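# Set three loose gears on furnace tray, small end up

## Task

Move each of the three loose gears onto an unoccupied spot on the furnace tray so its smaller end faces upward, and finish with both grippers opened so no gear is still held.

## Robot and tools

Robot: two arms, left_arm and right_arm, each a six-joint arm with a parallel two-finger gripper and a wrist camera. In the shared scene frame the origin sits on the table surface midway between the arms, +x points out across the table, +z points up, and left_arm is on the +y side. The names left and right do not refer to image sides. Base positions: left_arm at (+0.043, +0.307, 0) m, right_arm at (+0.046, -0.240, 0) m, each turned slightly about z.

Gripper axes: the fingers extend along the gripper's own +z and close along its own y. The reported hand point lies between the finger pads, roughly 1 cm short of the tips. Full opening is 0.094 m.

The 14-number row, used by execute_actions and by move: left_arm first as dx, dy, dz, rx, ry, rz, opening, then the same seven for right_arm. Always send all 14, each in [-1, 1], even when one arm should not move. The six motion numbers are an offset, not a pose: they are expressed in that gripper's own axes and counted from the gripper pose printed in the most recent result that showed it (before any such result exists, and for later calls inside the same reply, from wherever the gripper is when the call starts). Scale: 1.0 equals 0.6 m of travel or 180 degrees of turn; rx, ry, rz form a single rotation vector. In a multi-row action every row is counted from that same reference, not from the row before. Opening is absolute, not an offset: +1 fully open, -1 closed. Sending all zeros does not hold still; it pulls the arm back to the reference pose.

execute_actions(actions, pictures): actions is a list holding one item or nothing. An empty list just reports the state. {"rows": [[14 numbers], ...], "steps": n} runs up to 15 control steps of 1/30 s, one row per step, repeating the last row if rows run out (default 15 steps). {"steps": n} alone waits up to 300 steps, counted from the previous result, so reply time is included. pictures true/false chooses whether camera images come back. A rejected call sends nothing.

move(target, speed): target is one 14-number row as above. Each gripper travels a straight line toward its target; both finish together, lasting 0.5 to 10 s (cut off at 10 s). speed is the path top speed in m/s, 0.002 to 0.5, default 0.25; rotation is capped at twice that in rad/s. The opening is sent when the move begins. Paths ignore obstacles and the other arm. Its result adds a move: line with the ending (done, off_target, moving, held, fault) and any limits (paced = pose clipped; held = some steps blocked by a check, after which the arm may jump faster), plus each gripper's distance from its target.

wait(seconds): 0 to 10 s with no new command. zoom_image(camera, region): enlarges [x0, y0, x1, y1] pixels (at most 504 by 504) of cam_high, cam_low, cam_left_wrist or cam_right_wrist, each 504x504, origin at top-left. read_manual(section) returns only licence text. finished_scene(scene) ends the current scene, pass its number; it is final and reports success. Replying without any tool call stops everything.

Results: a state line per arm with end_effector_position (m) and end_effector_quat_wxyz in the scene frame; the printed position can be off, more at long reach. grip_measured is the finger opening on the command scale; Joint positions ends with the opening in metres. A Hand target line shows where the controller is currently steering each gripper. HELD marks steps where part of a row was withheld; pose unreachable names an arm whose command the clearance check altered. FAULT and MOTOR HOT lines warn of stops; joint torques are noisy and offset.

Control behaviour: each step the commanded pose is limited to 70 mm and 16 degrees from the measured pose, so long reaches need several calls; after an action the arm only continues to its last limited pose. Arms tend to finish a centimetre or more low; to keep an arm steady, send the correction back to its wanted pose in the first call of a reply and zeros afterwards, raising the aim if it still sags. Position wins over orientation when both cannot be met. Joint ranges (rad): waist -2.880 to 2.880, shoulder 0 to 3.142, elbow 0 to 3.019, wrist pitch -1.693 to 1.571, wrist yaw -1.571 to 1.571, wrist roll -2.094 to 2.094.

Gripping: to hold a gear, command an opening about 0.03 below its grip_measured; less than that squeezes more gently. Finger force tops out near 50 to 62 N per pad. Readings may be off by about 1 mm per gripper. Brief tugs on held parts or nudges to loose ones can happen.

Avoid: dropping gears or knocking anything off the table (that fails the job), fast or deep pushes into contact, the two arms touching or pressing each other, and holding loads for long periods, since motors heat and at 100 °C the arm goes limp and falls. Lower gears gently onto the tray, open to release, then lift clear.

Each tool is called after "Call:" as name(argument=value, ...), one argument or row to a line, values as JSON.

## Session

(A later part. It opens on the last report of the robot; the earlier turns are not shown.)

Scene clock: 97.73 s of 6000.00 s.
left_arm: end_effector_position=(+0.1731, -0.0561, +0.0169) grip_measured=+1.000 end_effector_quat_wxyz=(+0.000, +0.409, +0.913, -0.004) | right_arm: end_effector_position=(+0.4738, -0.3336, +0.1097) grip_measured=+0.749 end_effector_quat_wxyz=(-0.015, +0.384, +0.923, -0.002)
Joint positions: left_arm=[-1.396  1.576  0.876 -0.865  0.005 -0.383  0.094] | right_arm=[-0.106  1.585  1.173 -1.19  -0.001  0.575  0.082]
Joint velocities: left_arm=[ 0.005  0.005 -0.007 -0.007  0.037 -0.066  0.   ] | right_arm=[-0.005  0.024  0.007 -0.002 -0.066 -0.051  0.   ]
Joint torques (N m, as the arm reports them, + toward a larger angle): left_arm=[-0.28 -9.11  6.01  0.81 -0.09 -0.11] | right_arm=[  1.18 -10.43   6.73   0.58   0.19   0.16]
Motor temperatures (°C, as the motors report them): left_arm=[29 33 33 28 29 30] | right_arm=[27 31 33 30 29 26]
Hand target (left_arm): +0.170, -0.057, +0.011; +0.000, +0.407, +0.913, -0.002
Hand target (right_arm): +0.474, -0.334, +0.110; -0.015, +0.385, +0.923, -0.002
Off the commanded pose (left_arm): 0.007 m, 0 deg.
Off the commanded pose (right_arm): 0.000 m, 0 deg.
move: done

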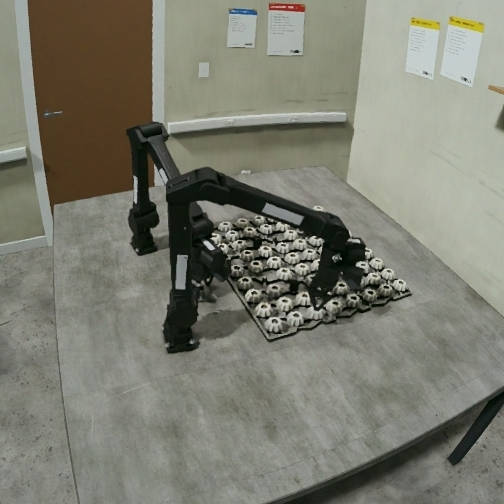

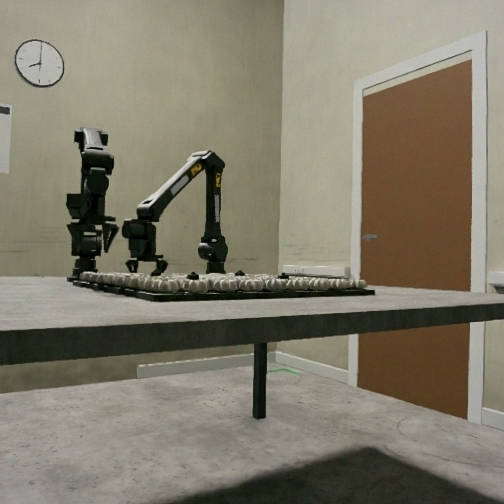

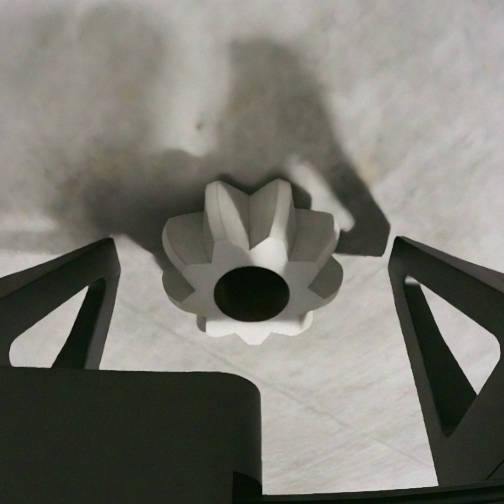

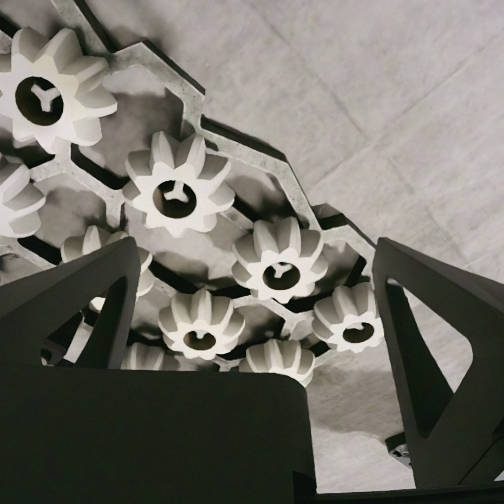

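Call:
execute_actions(
  actions=[
    {"rows": [[0,0,0,0,0,0,0.15, 0,0,0,0,0,0,0.75]], "steps": 14},
  ],
  pictures=false,
)

Call:
move(
  target=[-0.03,-0.01,-0.2,0.004,-0.014,0,0.15, 0,0,0,0,0,0,0.75],
  speed=0.15,
)

Scene clock: 99.77 s of 6000.00 s.
left_arm: end_effector_position=(+0.1732, -0.0561, +0.0169) grip_measured=+0.195 end_effector_quat_wxyz=(+0.000, +0.408, +0.913, -0.004) | right_arm: end_effector_position=(+0.4738, -0.3336, +0.1097) grip_measured=+0.749 end_effector_quat_wxyz=(-0.015, +0.384, +0.923, -0.002)
Joint positions: left_arm=[-1.396  1.576  0.876 -0.865  0.004 -0.383  0.056] | right_arm=[-0.106  1.585  1.173 -1.19  -0.001  0.575  0.082]
Joint velocities: left_arm=[-0.015  0.015 -0.012 -0.007 -0.095 -0.051 -0.001] | right_arm=[-0.005 -0.034  0.002  0.007  0.007  0.051 -0.   ]
Joint torques (N m, as the arm reports them, + toward a larger angle): left_arm=[  0.4  -10.68   6.18   0.26  -0.01  -0.02] | right_arm=[  1.08 -10.47   6.86   0.53   0.22   0.1 ]
Motor temperatures (°C, as the motors report them): left_arm=[29 33 33 28 29 30] | right_arm=[27 31 33 30 29 26]
Hand target (left_arm): +0.173, -0.056, +0.017; +0.000, +0.409, +0.913, -0.004
Hand target (right_arm): +0.474, -0.334, +0.110; -0.015, +0.384, +0.923, -0.002
Off the commanded pose (left_arm): 0.000 m, 0 deg.
Off the commanded pose (right_arm): 0.000 m, 0 deg.
Steps of this call (steps 1 to 47: nothing new was sent; steps 48 to 61: all 14 steps of this action). Readings (end_effector_position):
48: left_arm (+0.1731, -0.0561, +0.0169) | right_arm (+0.4738, -0.3336, +0.1097)
49: left_arm (+0.1731, -0.0561, +0.0169) | right_arm (+0.4738, -0.3336, +0.1097)
51: left_arm (+0.1732, -0.0561, +0.0169) | right_arm (+0.4738, -0.3336, +0.1097)
55: left_arm (+0.1732, -0.0561, +0.0169) | right_arm (+0.4738, -0.3336, +0.1097)
61: the state above

Scene clock: 101.23 s of 6000.00 s.
left_arm: end_effector_position=(+0.1717, -0.0508, +0.1074) grip_measured=+0.195 end_effector_quat_wxyz=(-0.007, +0.408, +0.913, +0.005) | right_arm: end_effector_position=(+0.4738, -0.3336, +0.1097) grip_measured=+0.749 end_effector_quat_wxyz=(-0.015, +0.384, +0.923, -0.002)
Joint positions: left_arm=[-1.396  1.436  0.998 -1.151  0.002 -0.383  0.056] | right_arm=[-0.106  1.585  1.173 -1.19  -0.001  0.575  0.082]
Joint velocities: left_arm=[-0.005 -0.015 -0.007 -0.027 -0.022 -0.051  0.001] | right_arm=[ 0.005 -0.005  0.017  0.002  0.051 -0.066 -0.   ]
Joint torques (N m, as the arm reports them, + toward a larger angle): left_arm=[  0.37 -11.7   11.48  -0.33  -0.11  -0.02] | right_arm=[  1.26 -10.75   6.72   0.51   0.21   0.13]
Motor temperatures (°C, as the motors report them): left_arm=[29 33 33 28 29 30] | right_arm=[27 31 33 30 29 26]
Hand target (left_arm): +0.179, -0.071, +0.137; +0.018, +0.408, +0.912, -0.018
Hand target (right_arm): +0.474, -0.334, +0.110; -0.015, +0.384, +0.923, -0.002
Off the commanded pose (left_arm): 0.038 m, 4 deg.
Off the commanded pose (right_arm): 0.000 m, 0 deg.
move: off_target (left_arm)

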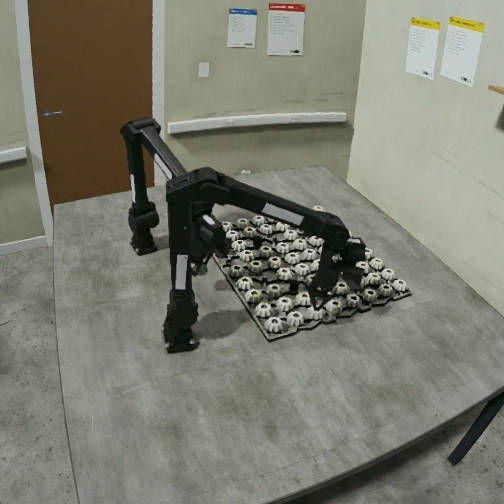

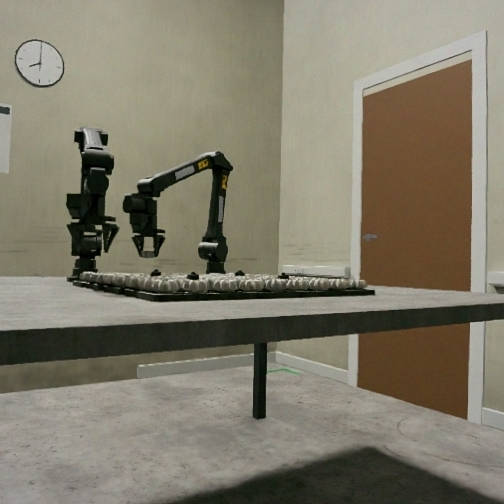

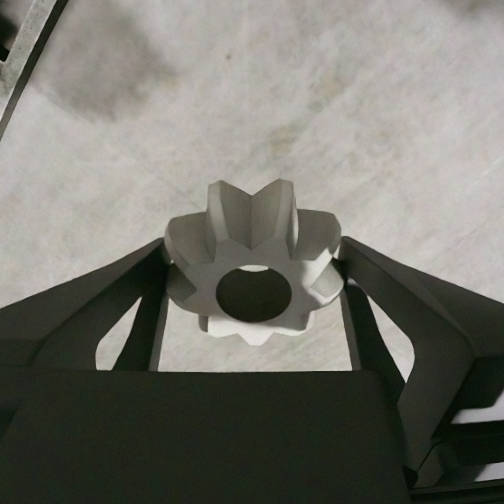

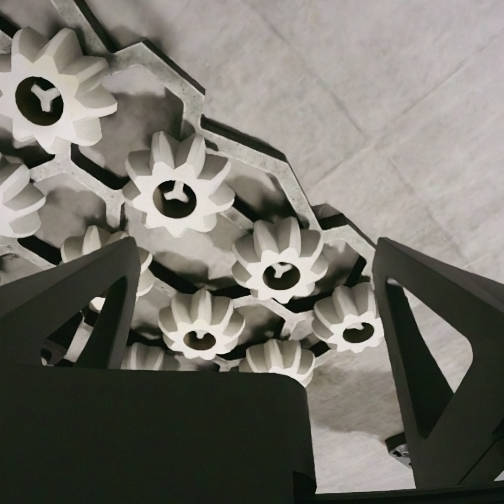

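Call:
move(
  target=[-0.031,0.319,-0.021,0,-0.016,0,0.15, 0,0,0,0,0,0,0.75],
  speed=0.2,
)

Scene clock: 115.83 s of 6000.00 s.
left_arm: end_effector_position=(+0.3171, +0.0726, +0.1076) grip_measured=+0.195 end_effector_quat_wxyz=(-0.008, +0.399, +0.917, +0.003) | right_arm: end_effector_position=(+0.4738, -0.3336, +0.1097) grip_measured=+0.749 end_effector_quat_wxyz=(-0.015, +0.384, +0.923, -0.002)
Joint positions: left_arm=[-0.879  1.385  0.947 -1.151 -0.001  0.114  0.056] | right_arm=[-0.106  1.585  1.173 -1.19  -0.001  0.575  0.082]
Joint velocities: left_arm=[-0.024 -0.005 -0.017 -0.002  0.051  0.037 -0.   ] | right_arm=[-0.015  0.005 -0.007 -0.012  0.007 -0.037 -0.   ]
Joint torques (N m, as the arm reports them, + toward a larger angle): left_arm=[ -0.1  -10.55   8.64   0.71   0.11   0.07] | right_arm=[  1.7  -11.09   6.69   0.51   0.16   0.06]
Motor temperatures (°C, as the motors report them): left_arm=[29 33 35 28 29 30] | right_arm=[27 31 32 30 29 26]
Hand target (left_arm): +0.325, +0.062, +0.122; +0.018, +0.408, +0.913, -0.006
Hand target (right_arm): +0.474, -0.334, +0.110; -0.015, +0.384, +0.923, -0.002
Off the commanded pose (left_arm): 0.019 m, 3 deg.
Off the commanded pose (right_arm): 0.000 m, 0 deg.
After step 90, 10.07 s passed at rest.
move: off_target (left_arm)

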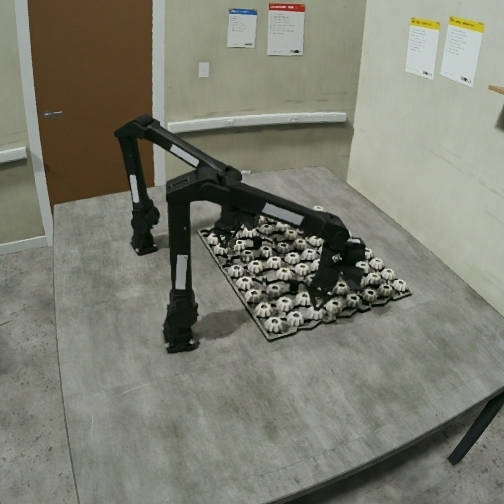

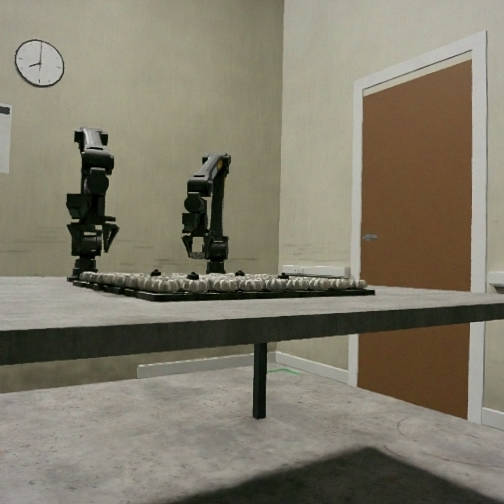

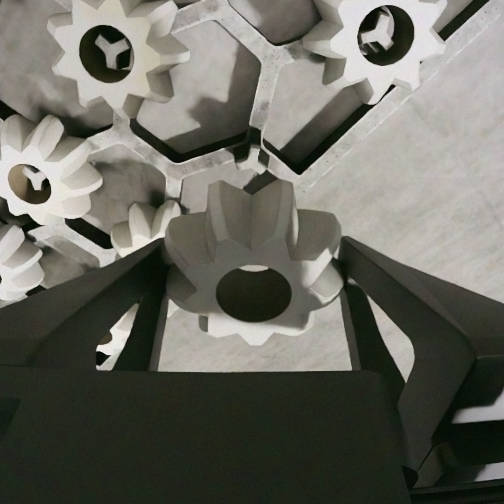

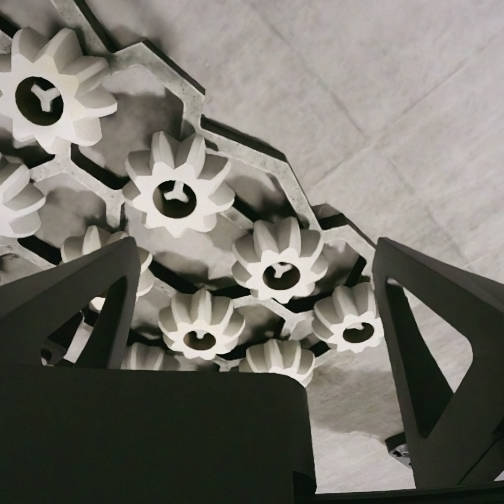

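Call:
move(
  target=[-0.023,0.002,0.078,-0.001,-0.0112,0,0.15, 0,0,0,0,0,0,0.75],
  speed=0.08,
)

Scene clock: 121.10 s of 6000.00 s.
left_arm: end_effector_position=(+0.3230, +0.0675, +0.0585) grip_measured=+0.195 end_effector_quat_wxyz=(-0.001, +0.400, +0.916, +0.001) | right_arm: end_effector_position=(+0.4738, -0.3336, +0.1097) grip_measured=+0.749 end_effector_quat_wxyz=(-0.015, +0.384, +0.923, -0.002)
Joint positions: left_arm=[-0.879  1.466  0.884 -0.992 -0.001  0.117  0.056] | right_arm=[-0.106  1.585  1.173 -1.19  -0.001  0.575  0.082]
Joint velocities: left_arm=[ 0.005  0.005 -0.007 -0.007 -0.007 -0.022  0.   ] | right_arm=[-0.015 -0.024 -0.007 -0.012  0.125  0.037 -0.   ]
Joint torques (N m, as the arm reports them, + toward a larger angle): left_arm=[  0.47 -10.03   6.99   0.78   0.04  -0.04] | right_arm=[  0.64 -10.69   6.7    0.5    0.23   0.12]
Motor temperatures (°C, as the motors report them): left_arm=[29 33 35 28 29 30] | right_arm=[27 31 32 30 29 26]
Hand target (left_arm): +0.327, +0.064, +0.061; +0.009, +0.399, +0.917, -0.002
Hand target (right_arm): +0.474, -0.334, +0.110; -0.015, +0.384, +0.923, -0.002
Off the commanded pose (left_arm): 0.006 m, 1 deg.
Off the commanded pose (right_arm): 0.000 m, 0 deg.
After step 90, 1.30 s passed at rest.
move: done

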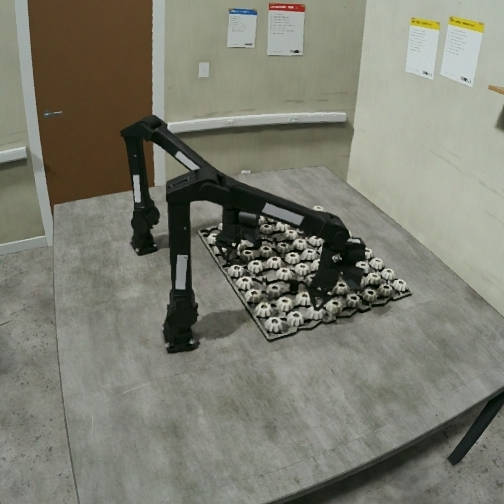

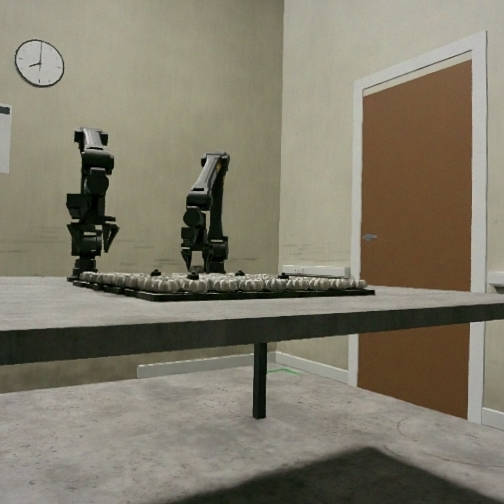

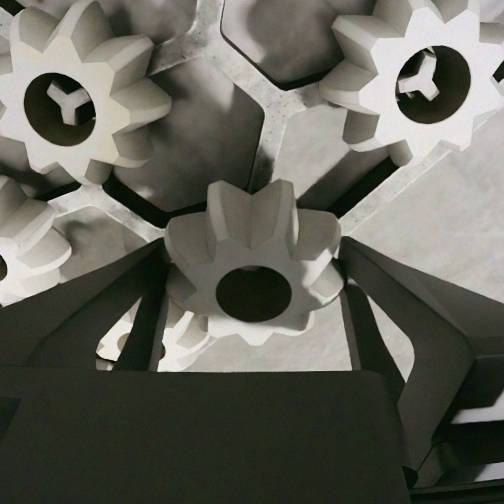

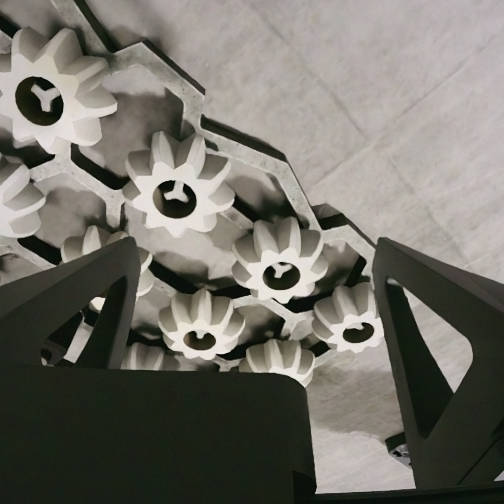

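Call:
move(
  target=[-0.009,0.001,0.049,-0.0005,-0.0065,0,0.15, 0,0,0,0,0,0,0.75],
  speed=0.03,
)

Scene clock: 125.43 s of 6000.00 s.
left_arm: end_effector_position=(+0.3228, +0.0678, +0.0315) grip_measured=+0.195 end_effector_quat_wxyz=(-0.001, +0.400, +0.916, +0.001) | right_arm: end_effector_position=(+0.4738, -0.3336, +0.1097) grip_measured=+0.749 end_effector_quat_wxyz=(-0.015, +0.384, +0.923, -0.002)
Joint positions: left_arm=[-0.879  1.511  0.848 -0.909 -0.001  0.117  0.056] | right_arm=[-0.106  1.585  1.173 -1.19  -0.001  0.575  0.082]
Joint velocities: left_arm=[ 0.005 -0.005 -0.007  0.002 -0.081 -0.022 -0.001] | right_arm=[ 0.024 -0.015 -0.012  0.002 -0.022  0.022  0.001]
Joint torques (N m, as the arm reports them, + toward a larger angle): left_arm=[ 0.48 -9.34  6.35  1.21  0.    0.  ] | right_arm=[  0.54 -10.4    6.85   0.65   0.18   0.1 ]
Motor temperatures (°C, as the motors report them): left_arm=[29 33 34 28 29 30] | right_arm=[27 31 32 30 29 26]
Hand target (left_arm): +0.327, +0.064, +0.029; +0.008, +0.400, +0.916, -0.002
Hand target (right_arm): +0.474, -0.334, +0.110; -0.015, +0.384, +0.923, -0.002
Off the commanded pose (left_arm): 0.006 m, 1 deg.
Off the commanded pose (right_arm): 0.000 m, 0 deg.
After step 90, 0.10 s passed at rest.
move: done

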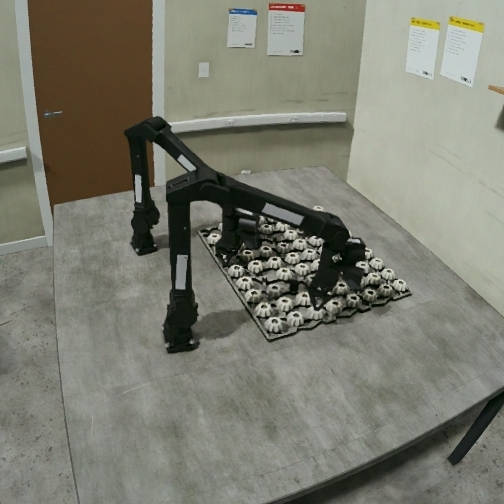

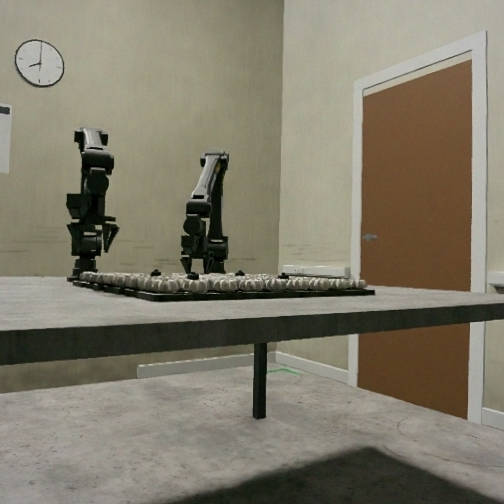

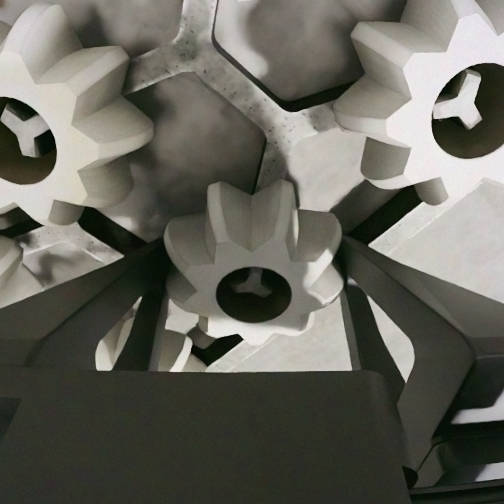

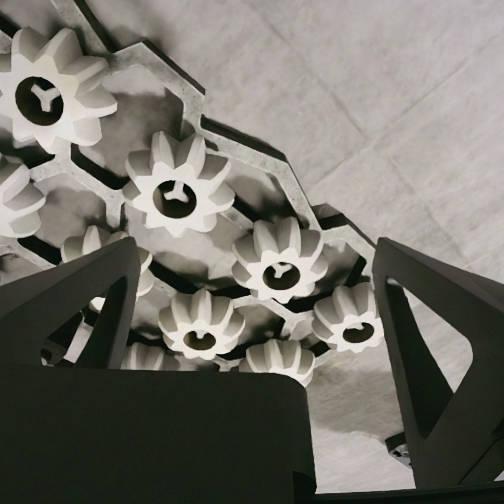

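Call:
execute_actions(
  actions=[
    {"rows": [[0,0,0,0,0,0,0.75, 0,0,0,0,0,0,0.75]], "steps": 10},
  ],
  pictures=false,
)

Call:
move(
  target=[-0.036,0.004,-0.14,-0.002,-0.015,0,0.75, 0,0,0,0,0,0,0.75],
  speed=0.1,
)

Scene clock: 127.53 s of 6000.00 s.
left_arm: end_effector_position=(+0.3228, +0.0678, +0.0315) grip_measured=+0.748 end_effector_quat_wxyz=(-0.000, +0.400, +0.916, +0.001) | right_arm: end_effector_position=(+0.4738, -0.3336, +0.1097) grip_measured=+0.749 end_effector_quat_wxyz=(-0.015, +0.384, +0.923, -0.002)
Joint positions: left_arm=[-0.879  1.511  0.848 -0.909 -0.001  0.117  0.082] | right_arm=[-0.106  1.585  1.173 -1.19  -0.001  0.575  0.082]
Joint velocities: left_arm=[ 0.005  0.005 -0.007  0.002  0.037 -0.007 -0.   ] | right_arm=[-0.005  0.005  0.002  0.012  0.037  0.007 -0.   ]
Joint torques (N m, as the arm reports them, + toward a larger angle): left_arm=[ 0.54 -9.9   6.36  0.21  0.02 -0.02] | right_arm=[  0.95 -10.51   6.8    0.57   0.18   0.1 ]
Motor temperatures (°C, as the motors report them): left_arm=[29 33 34 28 29 30] | right_arm=[27 31 32 30 29 26]
Hand target (left_arm): +0.323, +0.068, +0.032; -0.000, +0.400, +0.916, +0.001
Hand target (right_arm): +0.474, -0.334, +0.110; -0.015, +0.384, +0.923, -0.002
Off the commanded pose (left_arm): 0.000 m, 0 deg.
Off the commanded pose (right_arm): 0.000 m, 0 deg.
Steps of this call (steps 1 to 53: nothing new was sent; steps 54 to 63: all 10 steps of this action). Readings (end_effector_position):
54: left_arm (+0.3228, +0.0678, +0.0315) | right_arm (+0.4738, -0.3336, +0.1097)
55: left_arm (+0.3228, +0.0678, +0.0315) | right_arm (+0.4738, -0.3336, +0.1097)
57: left_arm (+0.3228, +0.0678, +0.0315) | right_arm (+0.4738, -0.3336, +0.1097)
61: left_arm (+0.3228, +0.0678, +0.0315) | right_arm (+0.4738, -0.3336, +0.1097)
63: the state above

Scene clock: 129.00 s of 6000.00 s.
left_arm: end_effector_position=(+0.3249, +0.0660, +0.0942) grip_measured=+0.748 end_effector_quat_wxyz=(-0.000, +0.400, +0.916, +0.001) | right_arm: end_effector_position=(+0.4738, -0.3336, +0.1097) grip_measured=+0.749 end_effector_quat_wxyz=(-0.015, +0.384, +0.923, -0.002)
Joint positions: left_arm=[-0.879  1.418  0.941 -1.096 -0.001  0.117  0.082] | right_arm=[-0.106  1.585  1.173 -1.19  -0.001  0.575  0.082]
Joint velocities: left_arm=[-0.005 -0.005 -0.007 -0.002  0.022 -0.051  0.001] | right_arm=[ 0.015  0.005  0.007 -0.022  0.037  0.051 -0.   ]
Joint torques (N m, as the arm reports them, + toward a larger angle): left_arm=[  0.23 -10.05  10.59  -0.22  -0.01  -0.04] | right_arm=[  0.88 -10.26   6.65   0.64   0.13   0.07]
Motor temperatures (°C, as the motors report them): left_arm=[29 33 34 28 29 30] | right_arm=[27 31 32 30 29 26]
Hand target (left_arm): +0.338, +0.054, +0.115; +0.023, +0.400, +0.916, -0.006
Hand target (right_arm): +0.474, -0.334, +0.110; -0.015, +0.384, +0.923, -0.002
Off the commanded pose (left_arm): 0.029 m, 3 deg.
Off the commanded pose (right_arm): 0.000 m, 0 deg.
move: off_target (left_arm)

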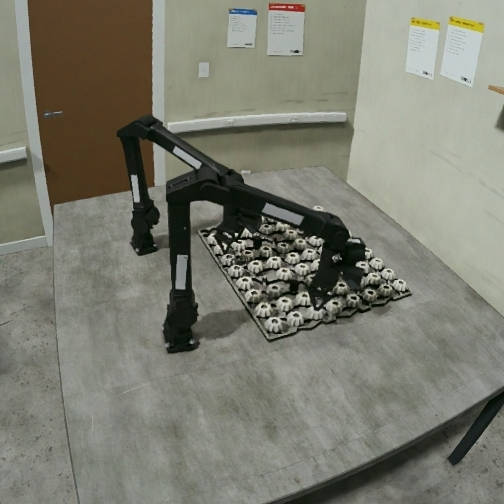

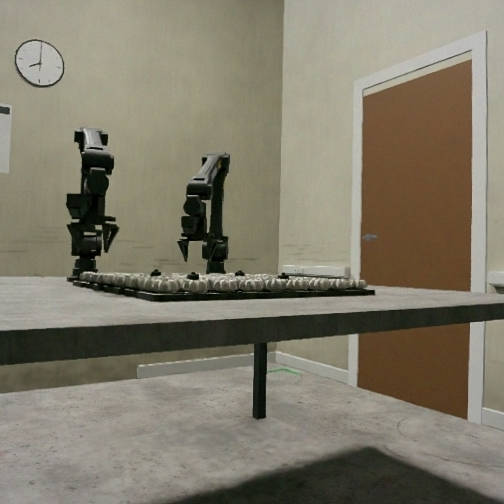

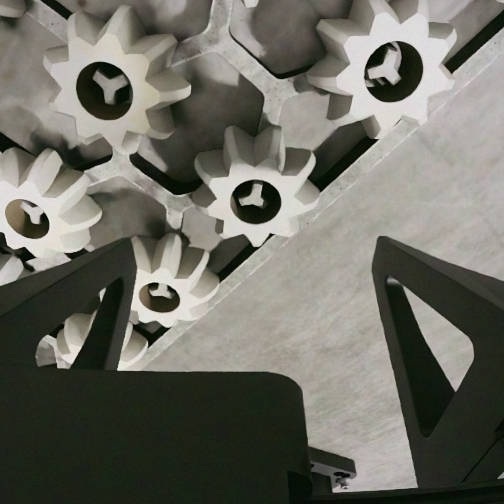

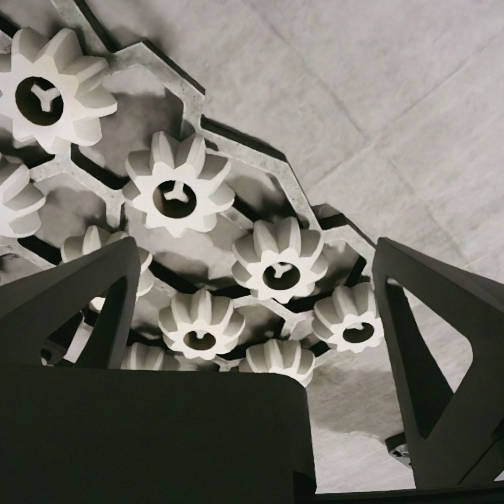

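Call:
finished_scene(
  scene=2,
)

The scene is finished: the task was done.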